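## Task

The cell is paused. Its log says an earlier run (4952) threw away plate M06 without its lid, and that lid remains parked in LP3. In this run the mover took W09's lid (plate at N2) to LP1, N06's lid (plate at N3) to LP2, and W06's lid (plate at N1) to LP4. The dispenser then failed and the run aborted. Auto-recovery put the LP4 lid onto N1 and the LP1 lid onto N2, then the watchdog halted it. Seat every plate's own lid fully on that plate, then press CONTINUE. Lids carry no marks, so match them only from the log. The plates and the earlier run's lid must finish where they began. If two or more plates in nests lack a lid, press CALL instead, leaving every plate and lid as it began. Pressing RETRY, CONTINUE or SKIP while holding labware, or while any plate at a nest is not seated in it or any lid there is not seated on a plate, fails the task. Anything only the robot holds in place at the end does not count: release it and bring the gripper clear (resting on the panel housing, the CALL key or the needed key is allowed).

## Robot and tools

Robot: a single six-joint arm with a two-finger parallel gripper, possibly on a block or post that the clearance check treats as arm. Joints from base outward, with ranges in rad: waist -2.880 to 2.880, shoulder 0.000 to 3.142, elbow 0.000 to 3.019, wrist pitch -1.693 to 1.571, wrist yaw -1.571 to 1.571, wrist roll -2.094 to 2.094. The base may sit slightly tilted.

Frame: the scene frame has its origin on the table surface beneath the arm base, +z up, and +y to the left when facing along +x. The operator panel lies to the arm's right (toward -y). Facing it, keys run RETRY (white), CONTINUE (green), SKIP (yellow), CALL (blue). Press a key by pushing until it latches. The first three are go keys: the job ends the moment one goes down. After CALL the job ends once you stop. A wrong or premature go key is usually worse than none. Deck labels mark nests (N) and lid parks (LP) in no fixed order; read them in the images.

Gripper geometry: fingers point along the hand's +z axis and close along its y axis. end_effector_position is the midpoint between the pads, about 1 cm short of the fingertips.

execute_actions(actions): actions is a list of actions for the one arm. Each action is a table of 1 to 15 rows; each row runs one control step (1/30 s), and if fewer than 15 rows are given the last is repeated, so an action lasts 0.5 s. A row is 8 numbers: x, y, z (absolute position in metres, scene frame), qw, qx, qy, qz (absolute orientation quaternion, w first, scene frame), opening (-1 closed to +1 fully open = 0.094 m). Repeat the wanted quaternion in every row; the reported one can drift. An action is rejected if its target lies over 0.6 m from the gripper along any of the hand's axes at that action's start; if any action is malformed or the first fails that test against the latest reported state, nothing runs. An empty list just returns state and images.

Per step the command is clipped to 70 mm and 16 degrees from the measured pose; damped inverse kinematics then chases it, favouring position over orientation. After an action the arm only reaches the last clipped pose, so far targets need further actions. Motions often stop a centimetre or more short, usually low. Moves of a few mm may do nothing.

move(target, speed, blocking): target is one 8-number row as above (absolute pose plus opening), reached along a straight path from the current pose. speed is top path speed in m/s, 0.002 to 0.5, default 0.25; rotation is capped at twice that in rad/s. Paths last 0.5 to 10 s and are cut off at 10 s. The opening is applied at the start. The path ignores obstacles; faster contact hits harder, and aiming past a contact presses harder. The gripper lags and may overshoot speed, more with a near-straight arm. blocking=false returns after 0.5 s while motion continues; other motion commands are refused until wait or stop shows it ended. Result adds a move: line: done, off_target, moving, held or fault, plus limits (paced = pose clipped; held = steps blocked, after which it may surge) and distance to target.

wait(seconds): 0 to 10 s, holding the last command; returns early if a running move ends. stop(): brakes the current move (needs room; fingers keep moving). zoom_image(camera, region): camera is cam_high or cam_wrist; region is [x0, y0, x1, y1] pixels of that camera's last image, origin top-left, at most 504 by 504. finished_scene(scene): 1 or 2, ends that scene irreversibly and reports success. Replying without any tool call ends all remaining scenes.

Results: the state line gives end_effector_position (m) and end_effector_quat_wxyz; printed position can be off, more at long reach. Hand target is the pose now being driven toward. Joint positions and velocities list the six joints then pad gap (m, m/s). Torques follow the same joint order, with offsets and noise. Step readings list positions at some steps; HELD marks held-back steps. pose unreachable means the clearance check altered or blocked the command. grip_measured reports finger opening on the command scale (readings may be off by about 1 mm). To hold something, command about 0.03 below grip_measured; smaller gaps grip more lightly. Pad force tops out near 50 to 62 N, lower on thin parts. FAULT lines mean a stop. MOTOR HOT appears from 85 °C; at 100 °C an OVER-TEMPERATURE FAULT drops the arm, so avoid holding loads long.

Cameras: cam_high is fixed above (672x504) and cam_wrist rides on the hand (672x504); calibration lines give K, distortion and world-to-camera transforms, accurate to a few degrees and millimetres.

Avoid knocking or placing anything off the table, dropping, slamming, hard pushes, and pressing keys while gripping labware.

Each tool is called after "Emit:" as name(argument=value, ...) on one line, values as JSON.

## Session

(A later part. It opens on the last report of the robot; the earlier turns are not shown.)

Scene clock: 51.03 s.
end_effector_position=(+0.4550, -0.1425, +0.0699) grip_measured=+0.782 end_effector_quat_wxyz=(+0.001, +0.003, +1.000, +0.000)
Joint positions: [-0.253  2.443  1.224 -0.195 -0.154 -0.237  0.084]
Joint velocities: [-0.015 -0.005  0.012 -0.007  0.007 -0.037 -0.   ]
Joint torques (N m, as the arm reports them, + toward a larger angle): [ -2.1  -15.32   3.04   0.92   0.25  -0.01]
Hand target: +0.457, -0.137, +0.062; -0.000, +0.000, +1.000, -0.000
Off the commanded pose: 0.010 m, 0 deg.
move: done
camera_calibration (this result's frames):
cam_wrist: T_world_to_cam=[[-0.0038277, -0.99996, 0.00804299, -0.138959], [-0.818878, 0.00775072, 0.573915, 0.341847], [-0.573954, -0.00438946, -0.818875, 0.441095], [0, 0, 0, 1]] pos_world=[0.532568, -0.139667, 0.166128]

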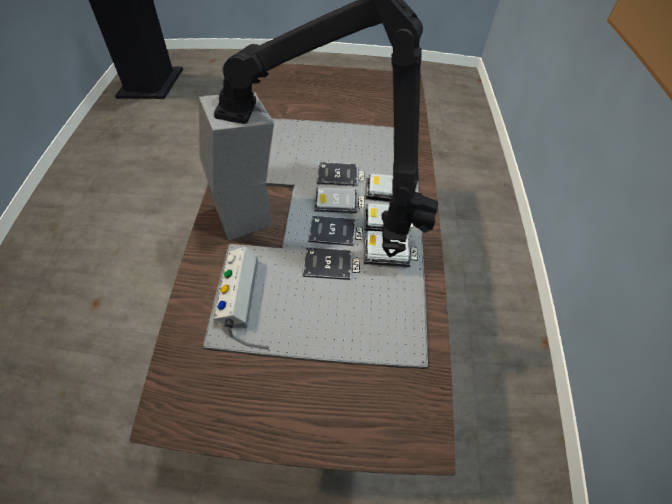

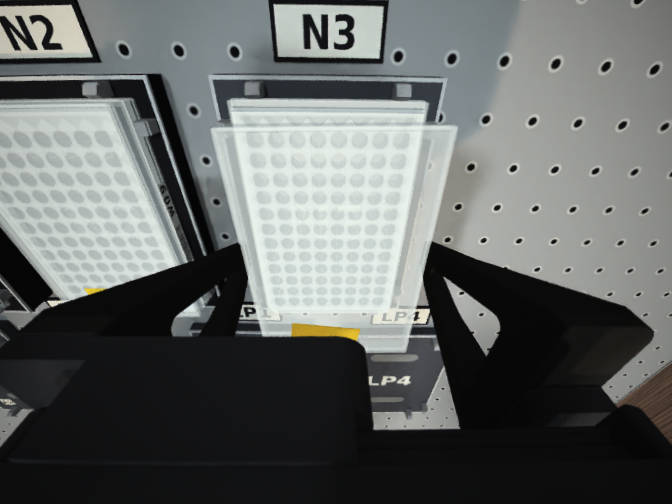

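Emit:
move(target=[0.463, -0.134, 0.056, 0, 0, 1, 0, 0.76], speed=0.04)

Scene clock: 55.13 s.
end_effector_position=(+0.4667, -0.1418, +0.0674) grip_measured=+0.782 end_effector_quat_wxyz=(+0.008, +0.003, +1.000, -0.002)
Joint positions: [-0.246  2.452  1.25  -0.195 -0.152 -0.228  0.084]
Joint velocities: [-0.015  0.005 -0.002 -0.007  0.022  0.037  0.   ]
Joint torques (N m, as the arm reports them, + toward a larger angle): [ -1.99 -14.59   3.09   0.69   0.25  -0.01]
Hand target: +0.463, -0.134, +0.056; -0.000, -0.000, +1.000, -0.000
Off the commanded pose: 0.014 m, 1 deg.
move: off_target
camera_calibration (this result's frames):
cam_wrist: T_world_to_cam=[[-0.00282278, -0.999926, 0.0118246, -0.138922], [-0.827164, 0.0089797, 0.561889, 0.357726], [-0.561954, -0.00819482, -0.827128, 0.440126], [0, 0, 0, 1]] pos_world=[0.542836, -0.138517, 0.164681]

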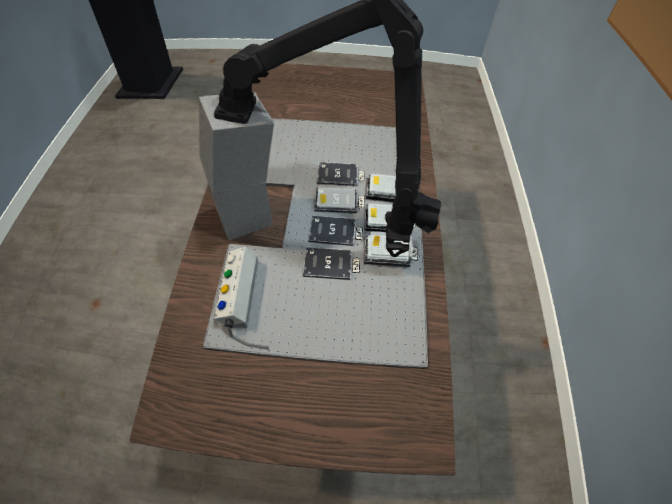

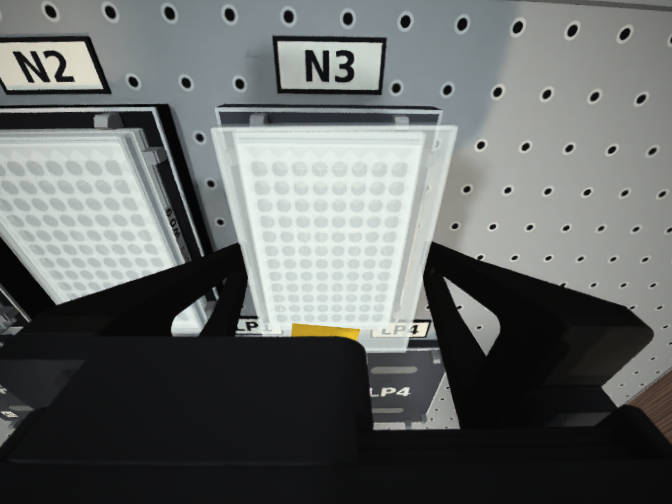

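Emit:
move(target=[0.461, -0.135, 0.095, 0, 0, 1, 0, 0.76], speed=0.08)

Emit:
move(target=[0.463, -0.135, 0.054, 0, 0, 1, 0, 0.76], speed=0.08)

Scene clock: 57.90 s.
end_effector_position=(+0.4585, -0.1363, +0.0896) grip_measured=+0.782 end_effector_quat_wxyz=(-0.000, +0.004, +1.000, +0.000)
Joint positions: [-0.246  2.391  1.199 -0.222 -0.152 -0.228  0.084]
Joint velocities: [-0.005  0.005 -0.017 -0.017 -0.051 -0.007 -0.001]
Joint torques (N m, as the arm reports them, + toward a larger angle): [ -2.62 -17.69   2.02   0.36   0.14  -0.12]
Hand target: +0.461, -0.135, +0.095; +0.000, +0.000, +1.000, -0.000
Off the commanded pose: 0.006 m, 0 deg.
move: done
camera_calibration (this result's frames):
cam_wrist: T_world_to_cam=[[-0.00563468, -0.999953, 0.00792453, -0.132084], [-0.817754, 0.00916874, 0.575495, 0.332813], [-0.57554, -0.00323758, -0.817767, 0.460021], [0, 0, 0, 1]] pos_world=[0.536175, -0.13364, 0.185705]

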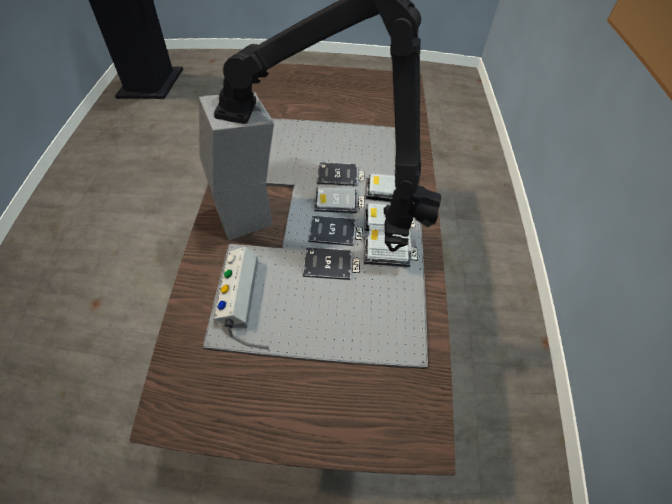

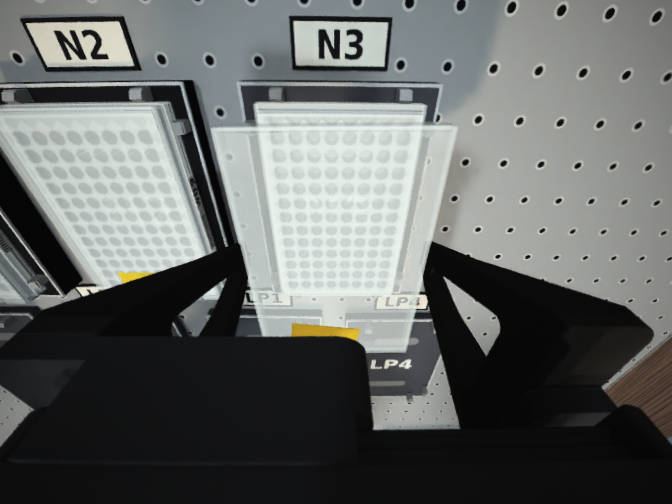

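Scene clock: 58.73 s.
end_effector_position=(+0.4593, -0.1409, +0.0618) grip_measured=+0.782 end_effector_quat_wxyz=(-0.002, +0.004, +1.000, +0.001)
Joint positions: [-0.246  2.465  1.253 -0.207 -0.152 -0.228  0.084]
Joint velocities: [-0.005 -0.005  0.007  0.017  0.007  0.022 -0.   ]
Joint torques (N m, as the arm reports them, + toward a larger angle): [ -1.79 -15.27   3.15   1.14   0.21  -0.02]
Hand target: +0.463, -0.135, +0.054; -0.000, -0.000, +1.000, +0.000
Off the commanded pose: 0.010 m, 1 deg.
move: done
camera_calibration (this result's frames):
cam_wrist: T_world_to_cam=[[-0.00629365, -0.999956, 0.00689295, -0.136084], [-0.815208, 0.00912271, 0.579097, 0.348212], [-0.579135, -0.00197456, -0.81523, 0.439382], [0, 0, 0, 1]] pos_world=[0.537469, -0.138387, 0.157487]

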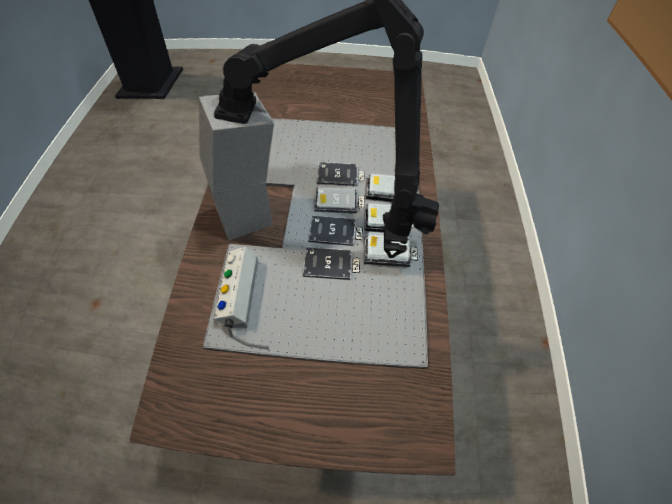

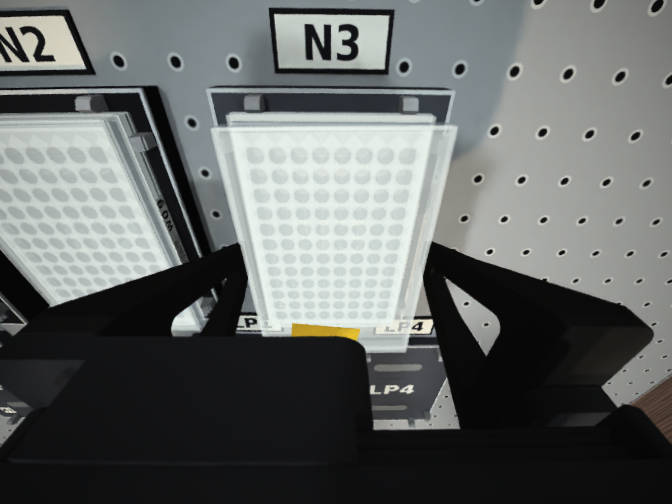

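Emit:
move(target=[0.466, -0.129, 0.046, 0, 0, 1, 0, 0.76], speed=0.05)

Scene clock: 61.40 s.
end_effector_position=(+0.4670, -0.1352, +0.0571) grip_measured=+0.782 end_effector_quat_wxyz=(+0.002, +0.003, +1.000, +0.000)
Joint positions: [-0.231  2.476  1.271 -0.203 -0.151 -0.215  0.084]
Joint velocities: [ 0.005 -0.015  0.002  0.007 -0.007 -0.007 -0.001]
Joint torques (N m, as the arm reports them, + toward a larger angle): [ -1.96 -14.79   3.09   1.13   0.25   0.  ]
Hand target: +0.466, -0.129, +0.046; -0.000, -0.000, +1.000, +0.000
Off the commanded pose: 0.013 m, 0 deg.
move: off_target
camera_calibration (this result's frames):
cam_wrist: T_world_to_cam=[[-0.00320551, -0.999964, 0.00788856, -0.131815], [-0.819993, 0.00714361, 0.572329, 0.359444], [-0.572365, -0.00463395, -0.819986, 0.436827], [0, 0, 0, 1]] pos_world=[0.544343, -0.132354, 0.153512]

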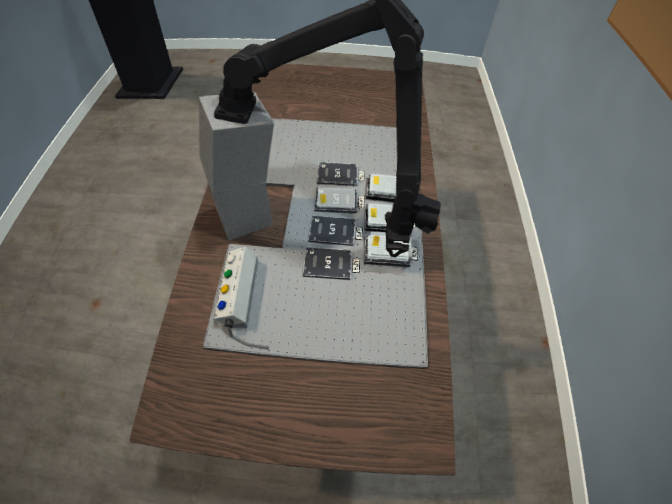

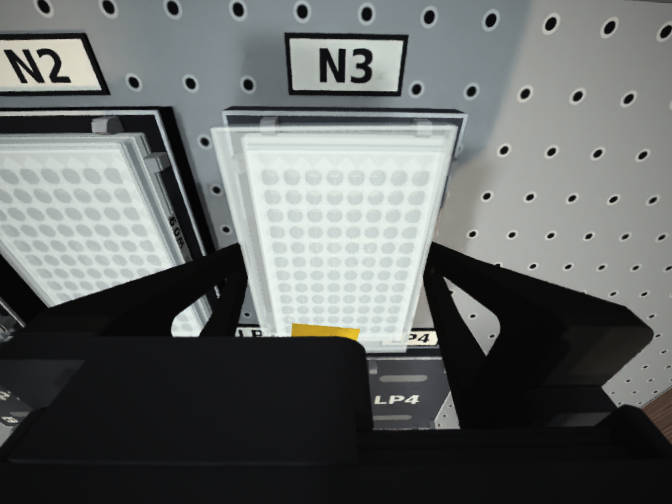

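Emit:
execute_actions(actions=[[[0.464, -0.143, 0.052, 0, 0, 1, 0, 0.76]], [[0.464, -0.143, 0.052, 0, 0, 1, 0, 0.76]]])

Scene clock: 71.93 s.
end_effector_position=(+0.4670, -0.1352, +0.0571) grip_measured=+0.782 end_effector_quat_wxyz=(+0.002, -0.003, +1.000, +0.000)
Joint positions: [-0.231  2.476  1.271 -0.203 -0.151 -0.226  0.084]
Joint velocities: [ 0.005 -0.015 -0.007  0.007  0.022 -0.095 -0.001]
Joint torques (N m, as the arm reports them, + toward a larger angle): [ -3.94 -15.39   2.83   0.77   0.05  -0.15]
Hand target: +0.464, -0.143, +0.052; +0.000, +0.000, +1.000, -0.000
Off the commanded pose: 0.010 m, 0 deg.
Step readings (end_effector_position; steps 1 to 15: 1st action; 16 to 30: 2nd action):
0: (+0.4670, -0.1352, +0.0571)
1: (+0.4670, -0.1352, +0.0571)
2: (+0.4670, -0.1352, +0.0571)
4: (+0.4670, -0.1352, +0.0571)
8: (+0.4670, -0.1352, +0.0571)
15: (+0.4670, -0.1352, +0.0571)
16: (+0.4670, -0.1352, +0.0571)
17: (+0.4670, -0.1352, +0.0571)
19: (+0.4670, -0.1352, +0.0571)
23: (+0.4670, -0.1352, +0.0571)
30: end_effector_position above
camera_calibration (this result's frames):
cam_wrist: T_world_to_cam=[[0.00861959, -0.999931, 0.00793059, -0.137335], [-0.820025, -0.00252961, 0.572322, 0.358152], [-0.572262, -0.0114365, -0.819991, 0.43586], [0, 0, 0, 1]] pos_world=[0.544303, -0.131435, 0.153512]

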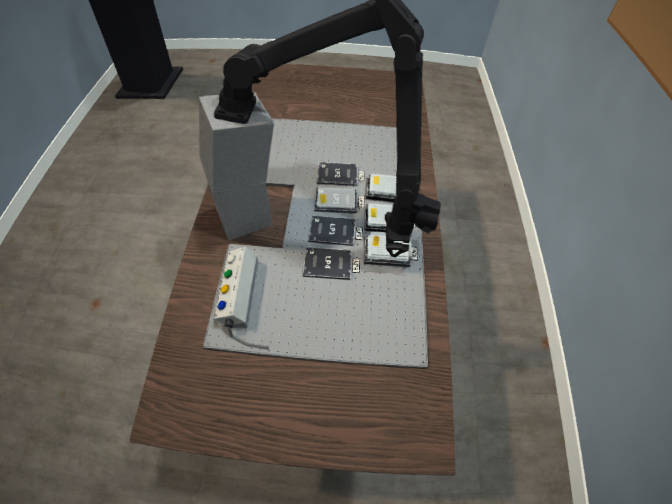

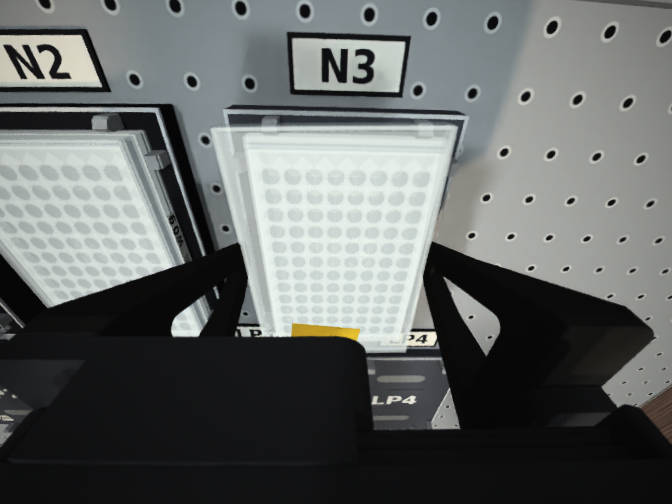

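Emit:
execute_actions(actions=[[[0.464, -0.1465, 0.052, 0, 0, 1, 0, 0.76]], [[0.464, -0.1465, 0.052, 0, 0, 1, 0, 0.76]]])

Scene clock: 74.00 s.
end_effector_position=(+0.4666, -0.1372, +0.0574) grip_measured=+0.782 end_effector_quat_wxyz=(+0.002, -0.005, +1.000, +0.000)
Joint positions: [-0.234  2.476  1.271 -0.203 -0.151 -0.233  0.084]
Joint velocities: [-0.005  0.005  0.002  0.017  0.066 -0.051 -0.   ]
Joint torques (N m, as the arm reports them, + toward a larger angle): [ -4.19 -15.29   3.1    0.68   0.01  -0.14]
Hand target: +0.464, -0.146, +0.052; +0.000, +0.000, +1.000, -0.000
Off the commanded pose: 0.011 m, 1 deg.
Step readings (end_effector_position; steps 1 to 15: 1st action; 16 to 30: 2nd action):
0: (+0.4670, -0.1352, +0.0571)
1: (+0.4670, -0.1352, +0.0571)
2: (+0.4670, -0.1354, +0.0572)
4: (+0.4669, -0.1358, +0.0572)
8: (+0.4667, -0.1368, +0.0574)
15: (+0.4666, -0.1372, +0.0574)
16: (+0.4666, -0.1372, +0.0574)
17: (+0.4666, -0.1372, +0.0574)
19: (+0.4666, -0.1372, +0.0574)
23: (+0.4666, -0.1372, +0.0574)
30: end_effector_position above
camera_calibration (this result's frames):
cam_wrist: T_world_to_cam=[[0.0117577, -0.999893, 0.00867301, -0.140837], [-0.820253, -0.00468396, 0.571982, 0.357519], [-0.571881, -0.0138392, -0.82022, 0.435377], [0, 0, 0, 1]] pos_world=[0.543896, -0.133122, 0.153832]

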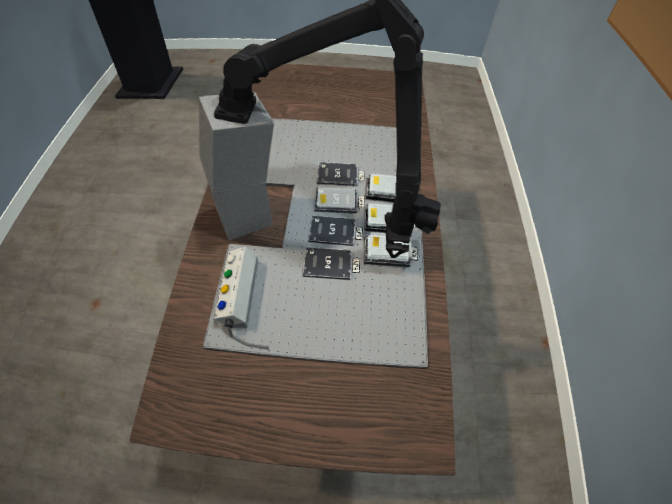

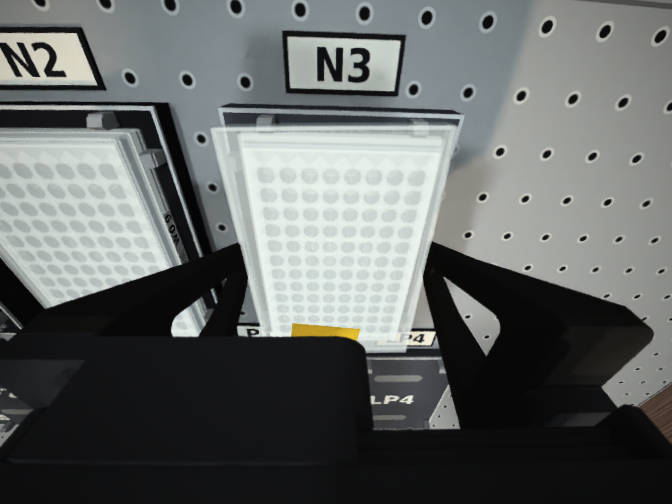

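Emit:
execute_actions(actions=[[[0.457, -0.148, 0.050, 0, 0, 1, 0, 0.76]], [[0.457, -0.148, 0.050, 0, 0, 1, 0, 0.76]]])

Scene clock: 76.40 s.
end_effector_position=(+0.4671, -0.1404, +0.0579) grip_measured=+0.782 end_effector_quat_wxyz=(+0.004, -0.005, +1.000, -0.001)
Joint positions: [-0.24   2.476  1.271 -0.199 -0.151 -0.238  0.084]
Joint velocities: [-0.015 -0.005  0.007  0.012  0.051 -0.037 -0.001]
Joint torques (N m, as the arm reports them, + toward a larger angle): [ -4.15 -15.12   1.88   1.18  -0.03  -0.14]
Hand target: +0.457, -0.148, +0.050; +0.000, +0.000, +1.000, -0.000
Off the commanded pose: 0.015 m, 1 deg.
Step readings (end_effector_position; steps 1 to 15: 1st action; 16 to 30: 2nd action):
0: (+0.4666, -0.1372, +0.0574)
1: (+0.4668, -0.1374, +0.0575)
2: (+0.4670, -0.1377, +0.0575)
4: (+0.4673, -0.1384, +0.0576)
8: (+0.4672, -0.1398, +0.0578)
15: (+0.4671, -0.1404, +0.0579)
16: (+0.4671, -0.1404, +0.0579)
17: (+0.4671, -0.1404, +0.0579)
19: (+0.4671, -0.1404, +0.0579)
23: (+0.4671, -0.1404, +0.0579)
30: end_effector_position above
camera_calibration (this result's frames):
cam_wrist: T_world_to_cam=[[0.0117129, -0.999873, 0.0107626, -0.144174], [-0.822908, -0.00352415, 0.568163, 0.359244], [-0.568053, -0.0155114, -0.822846, 0.434084], [0, 0, 0, 1]] pos_world=[0.543896, -0.136156, 0.154626]

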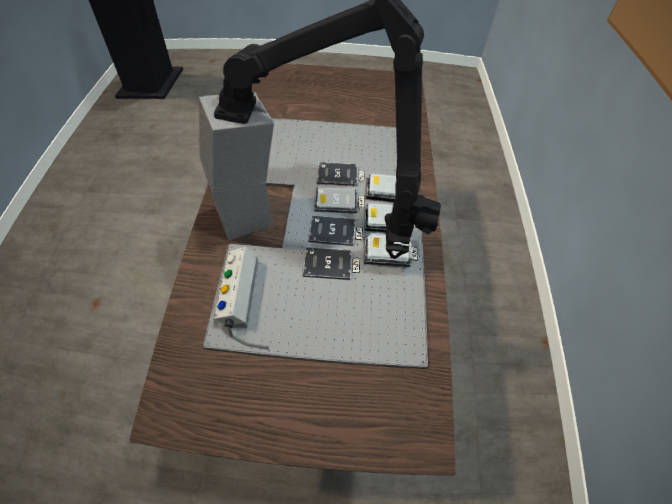

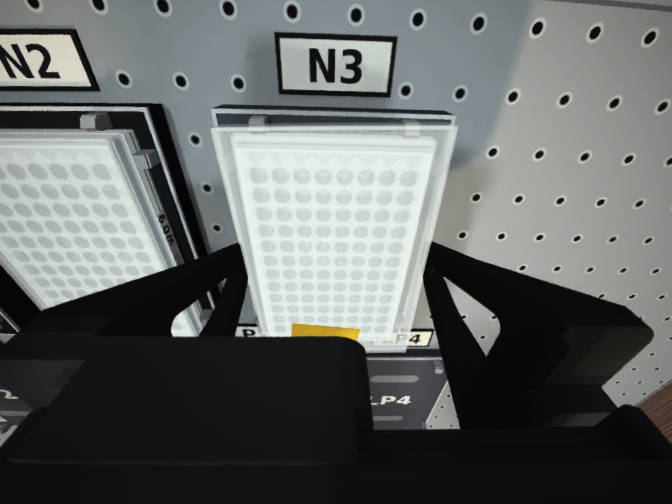

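Emit:
move(target=[0.462, -0.137, 0.092, 0, 0, 1, 0, 0.76], speed=0.08)

Emit:
move(target=[0.4665, -0.141, 0.046, 0, 0, 1, 0, 0.76], speed=0.07)

Scene clock: 83.03 s.
end_effector_position=(+0.4609, -0.1345, +0.0868) grip_measured=+0.782 end_effector_quat_wxyz=(-0.000, -0.004, +1.000, +0.000)
Joint positions: [-0.24   2.398  1.208 -0.223 -0.151 -0.238  0.084]
Joint velocities: [-0.005 -0.015 -0.027  0.007  0.007  0.007  0.   ]
Joint torques (N m, as the arm reports them, + toward a larger angle): [ -3.32 -17.5    2.09   0.27   0.05  -0.05]
Hand target: +0.462, -0.137, +0.092; -0.000, +0.000, +1.000, -0.000
Off the commanded pose: 0.006 m, 0 deg.
move: done
camera_calibration (this result's frames):
cam_wrist: T_world_to_cam=[[0.0104232, -0.999909, 0.00859958, -0.137667], [-0.817874, -0.00357715, 0.575386, 0.334763], [-0.575302, -0.0130308, -0.817837, 0.45773], [0, 0, 0, 1]] pos_world=[0.538563, -0.130492, 0.182915]

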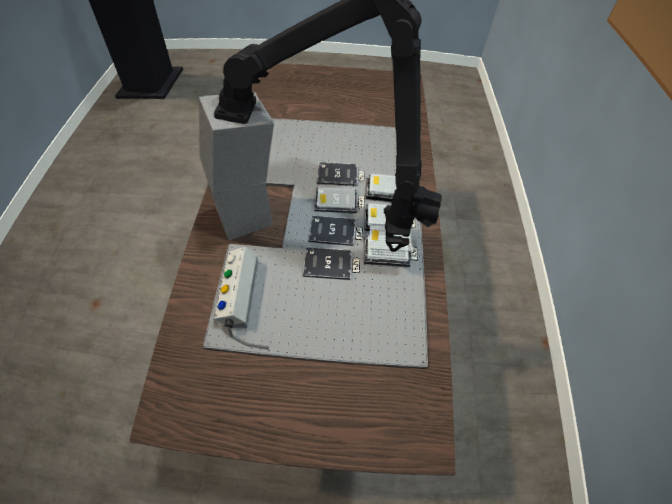

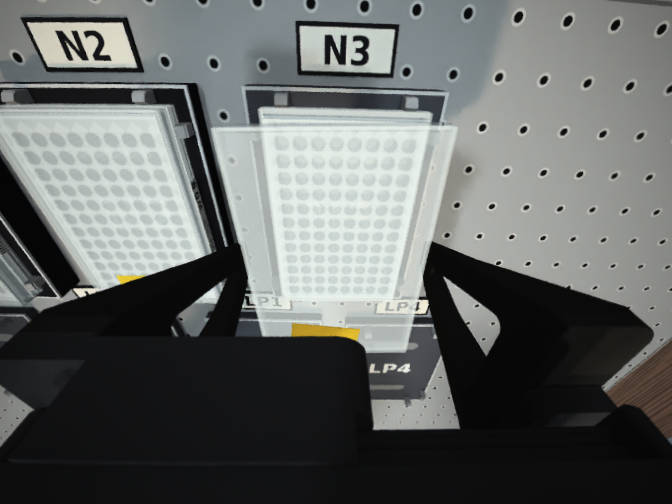

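Scene clock: 83.97 s.
end_effector_position=(+0.4640, -0.1404, +0.0532) grip_measured=+0.782 end_effector_quat_wxyz=(-0.003, -0.003, +1.000, +0.001)
Joint positions: [-0.24   2.489  1.281 -0.212 -0.151 -0.236  0.084]
Joint velocities: [-0.015  0.015  0.012 -0.007 -0.066  0.022  0.001]
Joint torques (N m, as the arm reports them, + toward a larger angle): [ -2.65 -15.26   3.22   1.14   0.1   -0.01]
Hand target: +0.466, -0.141, +0.046; +0.000, -0.000, +1.000, -0.000
Off the commanded pose: 0.008 m, 0 deg.
move: done
camera_calibration (this result's frames):
cam_wrist: T_world_to_cam=[[0.00759103, -0.999946, 0.00708656, -0.142001], [-0.814274, -0.0020677, 0.580477, 0.354923], [-0.580431, -0.0101768, -0.814246, 0.434515], [0, 0, 0, 1]] pos_world=[0.542289, -0.136838, 0.148784]

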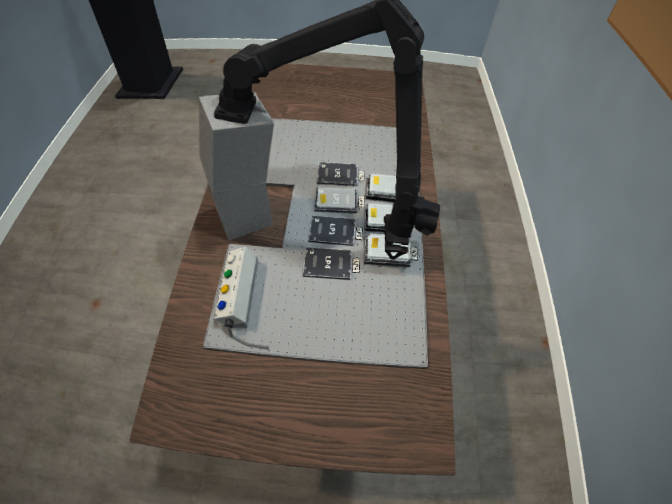

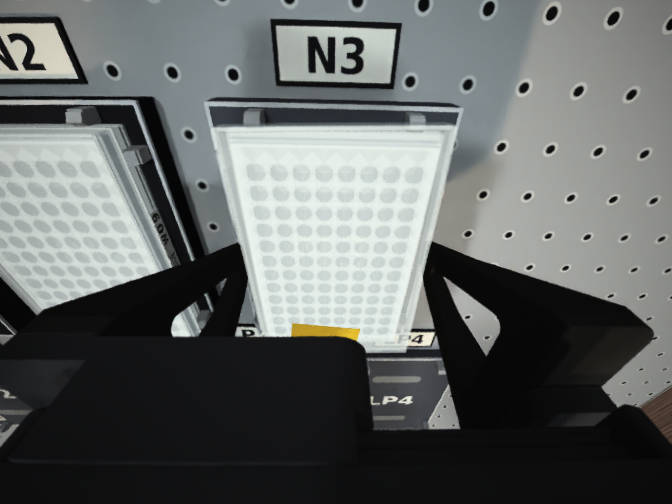

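Emit:
zoom_image(camera="cam_wrist", region=[190, 90, 480, 260])

Region (190, 90, 480, 260) of cam_wrist's 672x504 image, scaled by 1.738, with more detail than that image has; it fills the top 295 rows of this view, and the rest is white.

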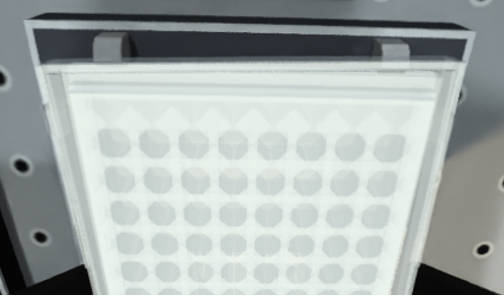

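Emit:
move(target=[0.4655, -0.141, 0.034, 0, 0, 1, 0, 0.76], speed=0.04)

Scene clock: 86.03 s.
end_effector_position=(+0.4657, -0.1402, +0.0507) grip_measured=+0.782 end_effector_quat_wxyz=(-0.002, +0.002, +1.000, +0.003)
Joint positions: [-0.24   2.496  1.29  -0.212 -0.157 -0.228  0.084]
Joint velocities: [-0.005 -0.005  0.002 -0.007 -0.022  0.007 -0.001]
Joint torques (N m, as the arm reports them, + toward a larger angle): [ -2.5  -13.69   3.91   1.61   0.36  -0.05]
Hand target: +0.465, -0.141, +0.035; -0.000, +0.000, +1.000, +0.000
Off the commanded pose: 0.017 m, 0 deg.
move: off_target
camera_calibration (this result's frames):
cam_wrist: T_world_to_cam=[[-0.000674392, -0.999998, 0.00182712, -0.137663], [-0.815654, 0.00160713, 0.578538, 0.359004], [-0.57854, -0.00110014, -0.815653, 0.433884], [0, 0, 0, 1]] pos_world=[0.54375, -0.137762, 0.146453]

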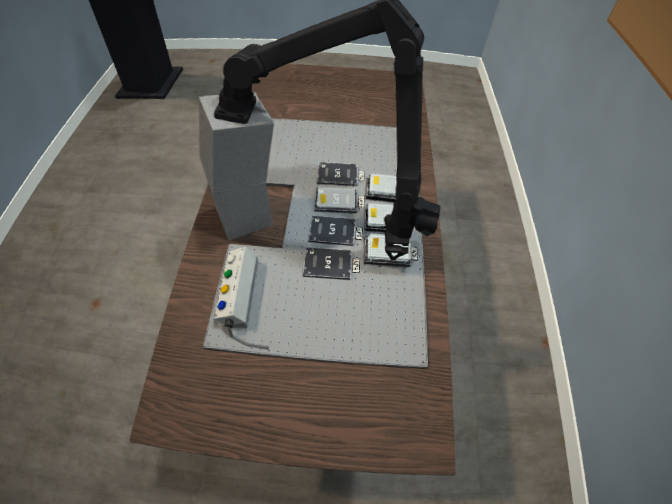

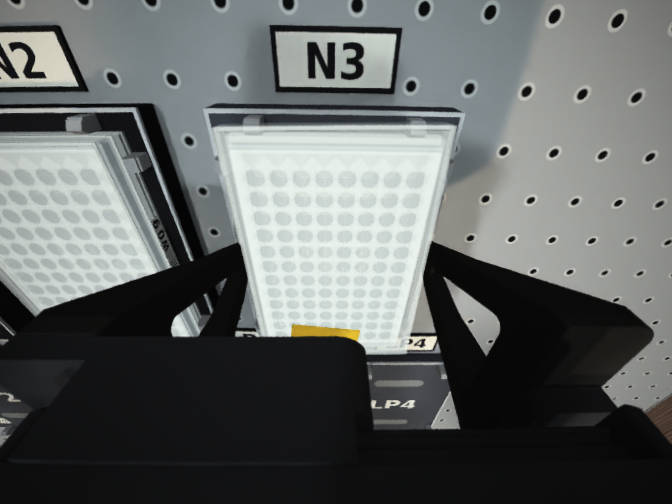

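Emit:
execute_actions(actions=[[[0.456, -0.140, 0.040, 0, 0, 1, 0, 0.76]], [[0.456, -0.140, 0.040, 0, 0, 1, 0, 0.76]]])

Scene clock: 87.87 s.
end_effector_position=(+0.4649, -0.1400, +0.0499) grip_measured=+0.782 end_effector_quat_wxyz=(+0.004, +0.001, +1.000, +0.003)
Joint positions: [-0.24   2.496  1.28  -0.191 -0.158 -0.226  0.084]
Joint velocities: [ 0.005 -0.015  0.002 -0.007 -0.051  0.037  0.   ]
Joint torques (N m, as the arm reports them, + toward a larger angle): [ -2.89 -14.99   1.61   1.52   0.39  -0.09]
Hand target: +0.456, -0.140, +0.040; -0.000, +0.000, +1.000, -0.000
Off the commanded pose: 0.013 m, 1 deg.
Step readings (end_effector_position; steps 1 to 15: 1st action; 16 to 30: 2nd action):
0: (+0.4657, -0.1402, +0.0507)
1: (+0.4652, -0.1401, +0.0505)
2: (+0.4650, -0.1401, +0.0502)
4: (+0.4649, -0.1399, +0.0500)
8: (+0.4649, -0.1400, +0.0499)
15: (+0.4649, -0.1400, +0.0499)
16: (+0.4649, -0.1400, +0.0499)
17: (+0.4649, -0.1400, +0.0499)
19: (+0.4649, -0.1400, +0.0499)
23: (+0.4649, -0.1400, +0.0499)
30: end_effector_position above
camera_calibration (this result's frames):
cam_wrist: T_world_to_cam=[[-0.000510037, -0.999994, 0.00328584, -0.137549], [-0.822121, 0.00228998, 0.569309, 0.362383], [-0.569313, -0.00241099, -0.822117, 0.428716], [0, 0, 0, 1]] pos_world=[0.541926, -0.137344, 0.1466]

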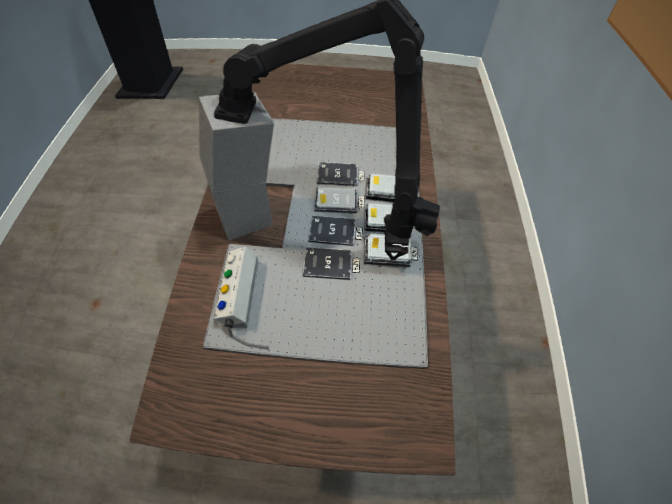

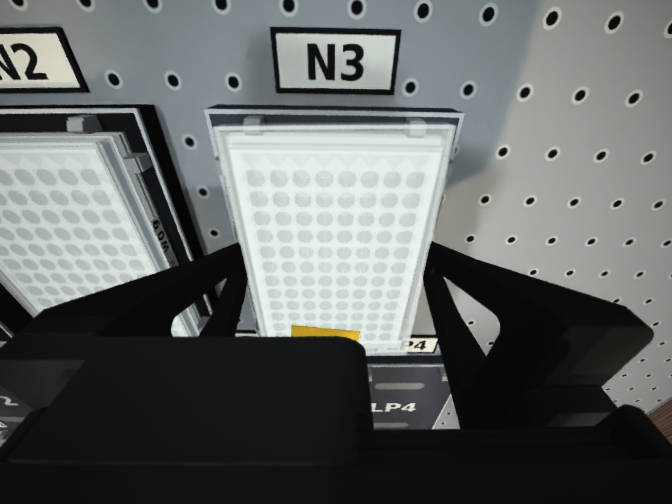

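Emit:
move(target=[0.461, -0.137, 0.088, 0, 0, 1, 0, 0.76], speed=0.08)

Emit:
move(target=[0.4645, -0.141, 0.036, 0, 0, 1, 0, 0.76], speed=0.06)

Scene clock: 90.77 s.
end_effector_position=(+0.4594, -0.1340, +0.0824) grip_measured=+0.782 end_effector_quat_wxyz=(+0.000, +0.002, +1.000, +0.002)
Joint positions: [-0.24   2.409  1.21  -0.216 -0.155 -0.227  0.084]
Joint velocities: [ 0.005 -0.005 -0.007 -0.012 -0.022  0.022 -0.001]
Joint torques (N m, as the arm reports them, + toward a larger angle): [ -3.25 -17.37   2.12   0.3    0.25  -0.15]
Hand target: +0.461, -0.137, +0.088; -0.000, -0.000, +1.000, -0.000
Off the commanded pose: 0.007 m, 0 deg.
move: done
camera_calibration (this result's frames):
cam_wrist: T_world_to_cam=[[-0.00075812, -0.999992, 0.00397257, -0.131634], [-0.818042, 0.00290503, 0.575152, 0.337035], [-0.575158, -0.00281369, -0.818037, 0.454604], [0, 0, 0, 1]] pos_world=[0.537078, -0.131333, 0.17856]

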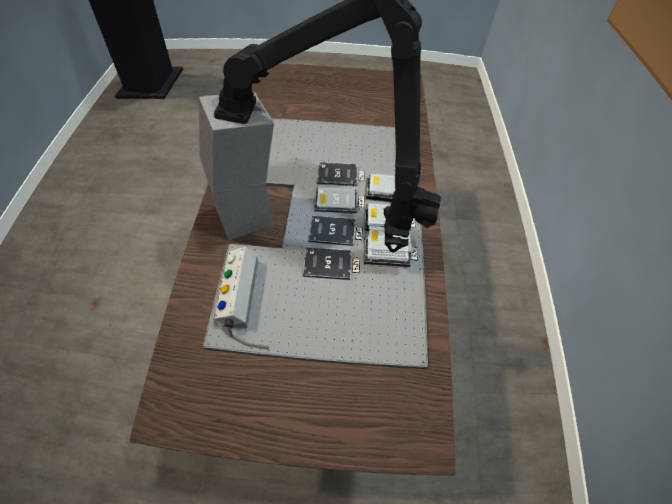

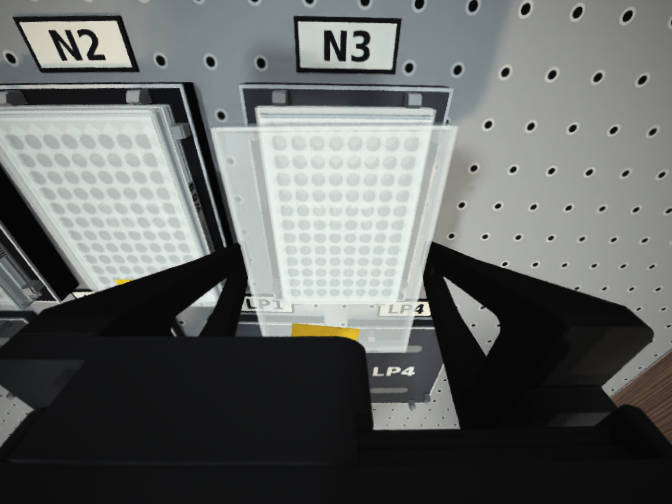

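Scene clock: 91.80 s.
end_effector_position=(+0.4630, -0.1399, +0.0503) grip_measured=+0.782 end_effector_quat_wxyz=(-0.001, +0.002, +1.000, +0.003)
Joint positions: [-0.24   2.495  1.281 -0.203 -0.155 -0.227  0.084]
Joint velocities: [ 0.005 -0.024 -0.007 -0.012  0.081 -0.081 -0.001]
Joint torques (N m, as the arm reports them, + toward a larger angle): [ -2.84 -13.81   4.07   1.25   0.29  -0.07]
Hand target: +0.464, -0.141, +0.036; -0.000, -0.000, +1.000, -0.000
Off the commanded pose: 0.014 m, 0 deg.
move: off_target
camera_calibration (this result's frames):
cam_wrist: T_world_to_cam=[[-0.00120399, -0.999993, 0.00365835, -0.137196], [-0.816297, 0.00309599, 0.577624, 0.357536], [-0.577631, -0.00229085, -0.816295, 0.431484], [0, 0, 0, 1]] pos_world=[0.540929, -0.137313, 0.146199]

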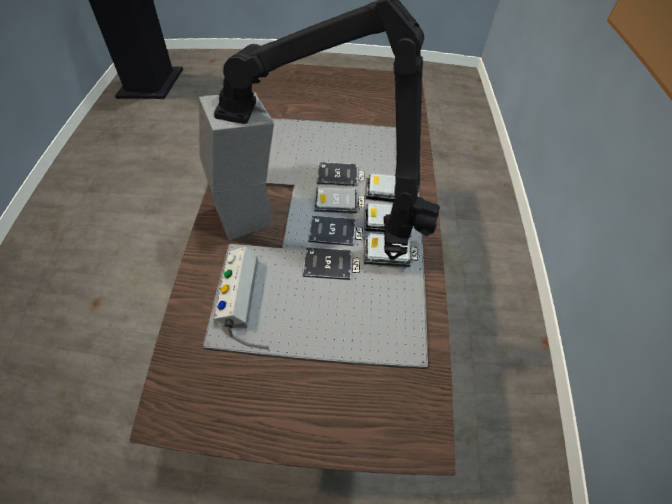

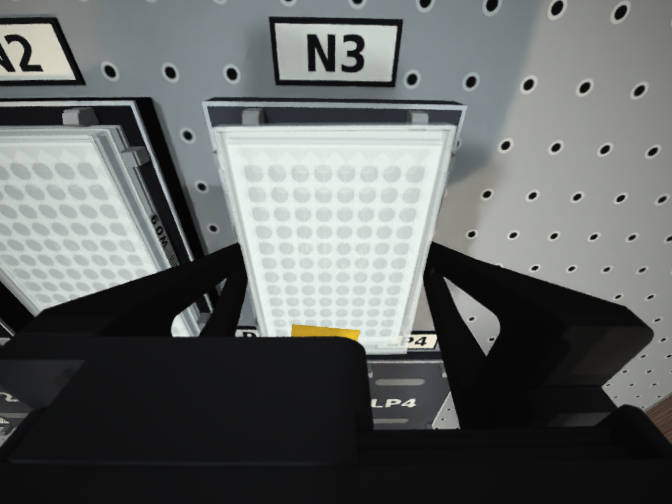

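Emit:
zoom_image(camera="cam_wrist", region=[190, 90, 480, 260])

Emit:
zoom_image(camera="cam_high", region=[350, 200, 440, 280])

Region (190, 90, 480, 260) of cam_wrist's 672x504 image, scaled by 1.738, with more detail than that image has; it fills the top 295 rows of this view, and the rest is white.

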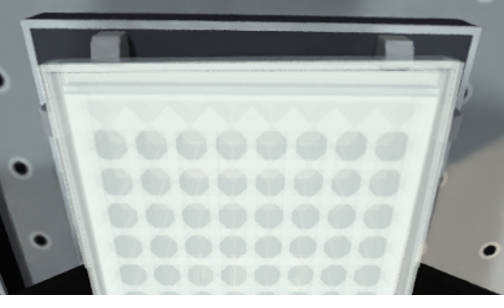

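Region (350, 200, 440, 280) of cam_high's 672x504 image, scaled by 5.600, with more detail than that image has.

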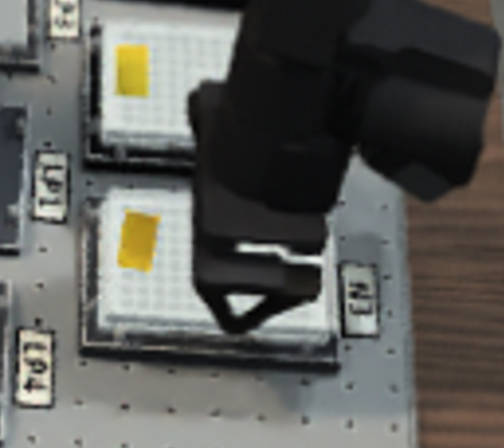

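Emit:
execute_actions(actions=[[[0.463, -0.140, 0.050, 0, 0, 1, 0, 0.9]], [[0.463, -0.140, 0.050, 0, 0, 1, 0, 1.0]]])

Scene clock: 94.53 s.
end_effector_position=(+0.4624, -0.1398, +0.0505) grip_measured=+1.000 end_effector_quat_wxyz=(-0.002, +0.002, +1.000, +0.002)
Joint positions: [-0.24   2.495  1.28  -0.203 -0.155 -0.227  0.094]
Joint velocities: [-0.024  0.005  0.017 -0.017 -0.066  0.007  0.   ]
Joint torques (N m, as the arm reports them, + toward a larger angle): [ -2.88 -16.59   1.91   0.97   0.25  -0.09]
Hand target: +0.463, -0.140, +0.050; +0.000, -0.000, +1.000, +0.000
Off the commanded pose: 0.001 m, 0 deg.
Step readings (end_effector_position; steps 1 to 15: 1st action; 16 to 30: 2nd action):
0: (+0.4630, -0.1399, +0.0503)
1: (+0.4629, -0.1399, +0.0506)
2: (+0.4629, -0.1399, +0.0506)
4: (+0.4624, -0.1398, +0.0505)
8: (+0.4624, -0.1398, +0.0505)
15: (+0.4624, -0.1398, +0.0505)
16: (+0.4624, -0.1398, +0.0505)
17: (+0.4624, -0.1398, +0.0505)
19: (+0.4624, -0.1398, +0.0505)
23: (+0.4624, -0.1398, +0.0505)
30: end_effector_position above
camera_calibration (this result's frames):
cam_wrist: T_world_to_cam=[[-0.00131383, -0.999992, 0.0038586, -0.137059], [-0.815822, 0.00330329, 0.578294, 0.356731], [-0.578302, -0.00238814, -0.815819, 0.431617], [0, 0, 0, 1]] pos_world=[0.540454, -0.137206, 0.146355]

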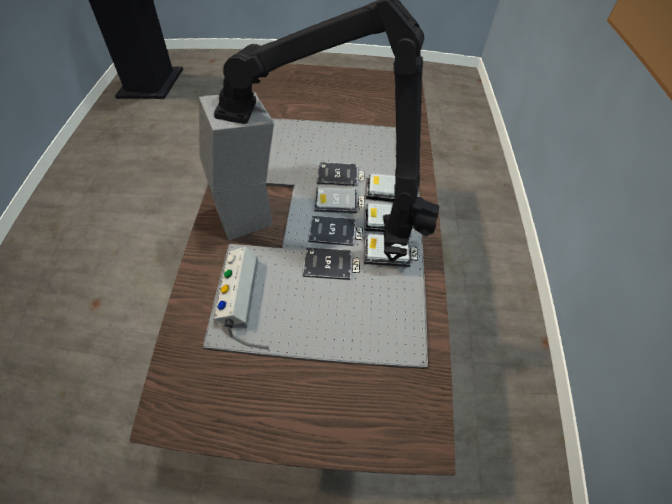

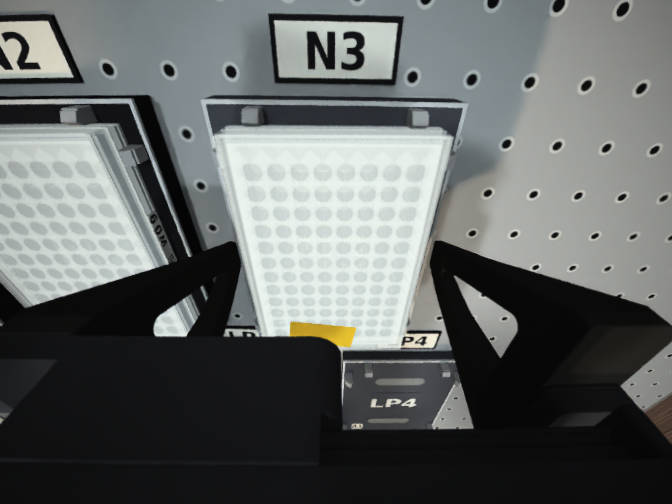

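Emit:
zoom_image(camera="cam_wrist", region=[190, 90, 480, 350])

Emit:
zoom_image(camera="cam_high", region=[350, 200, 440, 280])

Region (190, 90, 480, 350) of cam_wrist's 672x504 image, scaled by 1.738, with more detail than that image has; it fills the top 452 rows of this view, and the rest is white.

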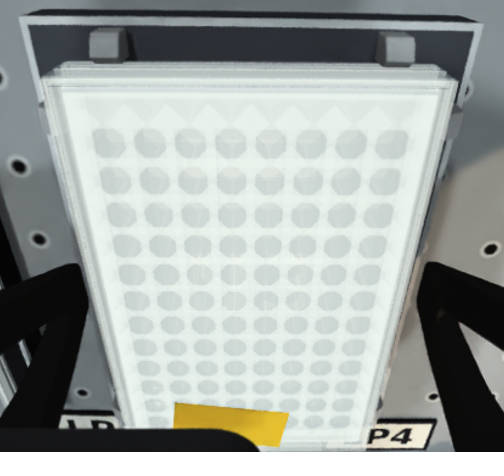

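Region (350, 200, 440, 280) of cam_high's 672x504 image, scaled by 5.600, with more detail than that image has.

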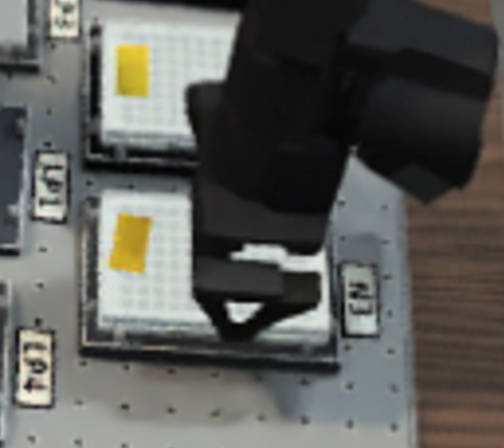

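Emit:
move(target=[0.60, -0.02, 0.16, 0, 0, 1, 0, 1], speed=0.2)

Scene clock: 98.27 s.
end_effector_position=(+0.5859, -0.0237, +0.1481) grip_measured=+1.000 end_effector_quat_wxyz=(-0.014, -0.002, +1.000, +0.002)
Joint positions: [-0.028  2.326  1.497 -0.585 -0.117 -0.028  0.094]
Joint velocities: [ 0.005  0.005  0.002 -0.002  0.037 -0.022  0.   ]
Joint torques (N m, as the arm reports them, + toward a larger angle): [ -1.93 -19.87   6.47   0.19   0.25   0.01]
Hand target: +0.601, -0.022, +0.160; -0.002, -0.000, +1.000, -0.000
Off the commanded pose: 0.019 m, 2 deg.
move: off_target
camera_calibration (this result's frames):
cam_wrist: T_world_to_cam=[[0.00761862, -0.999956, 0.00547705, -0.0266702], [-0.801404, -0.0028298, 0.598117, 0.389149], [-0.598075, -0.00894615, -0.80139, 0.592215], [0, 0, 0, 1]] pos_world=[0.666257, -0.0202698, 0.241985]

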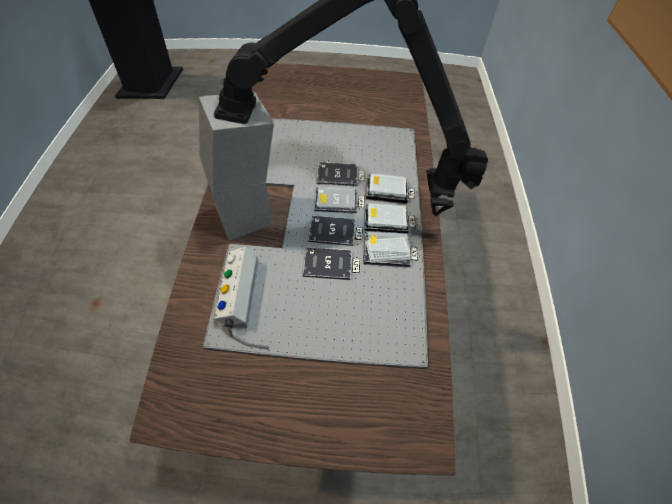

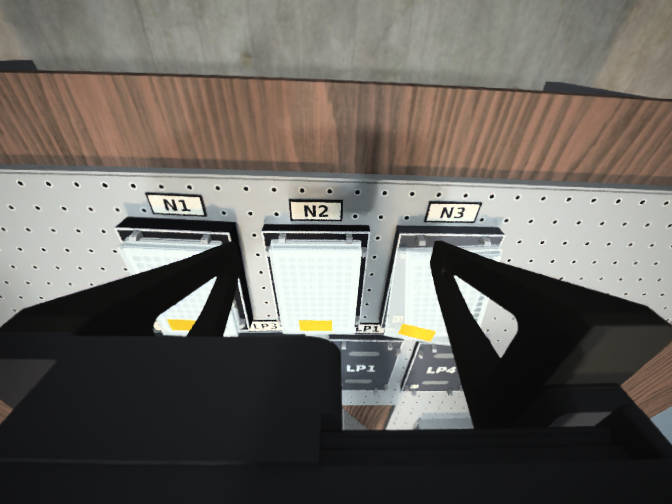

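That diagonal move dragged the lid off position. I should have lifted straight up first. Checking where it ended up.

Emit:
zoom_image(camera="cam_high", region=[350, 165, 440, 280])

Emit:
zoom_image(camera="cam_wrist", region=[360, 190, 540, 350])

Region (350, 165, 440, 280) of cam_high's 672x504 image, scaled by 4.383, with more detail than that image has; it fills the left 394 columns of this view, and the rest is white.

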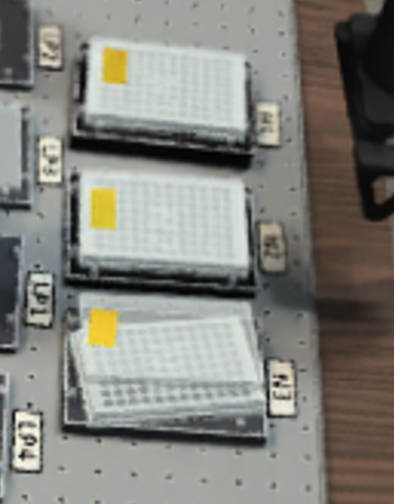

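Region (360, 190, 540, 350) of cam_wrist's 672x504 image, scaled by 2.800, with more detail than that image has.

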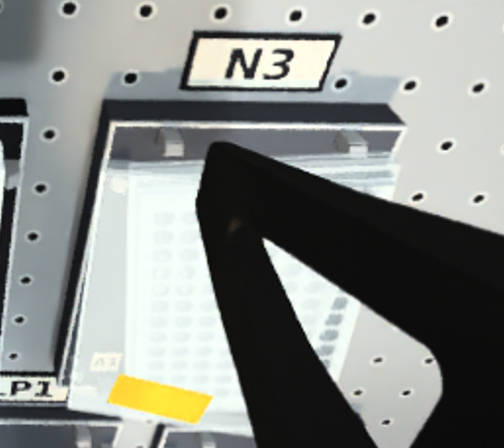

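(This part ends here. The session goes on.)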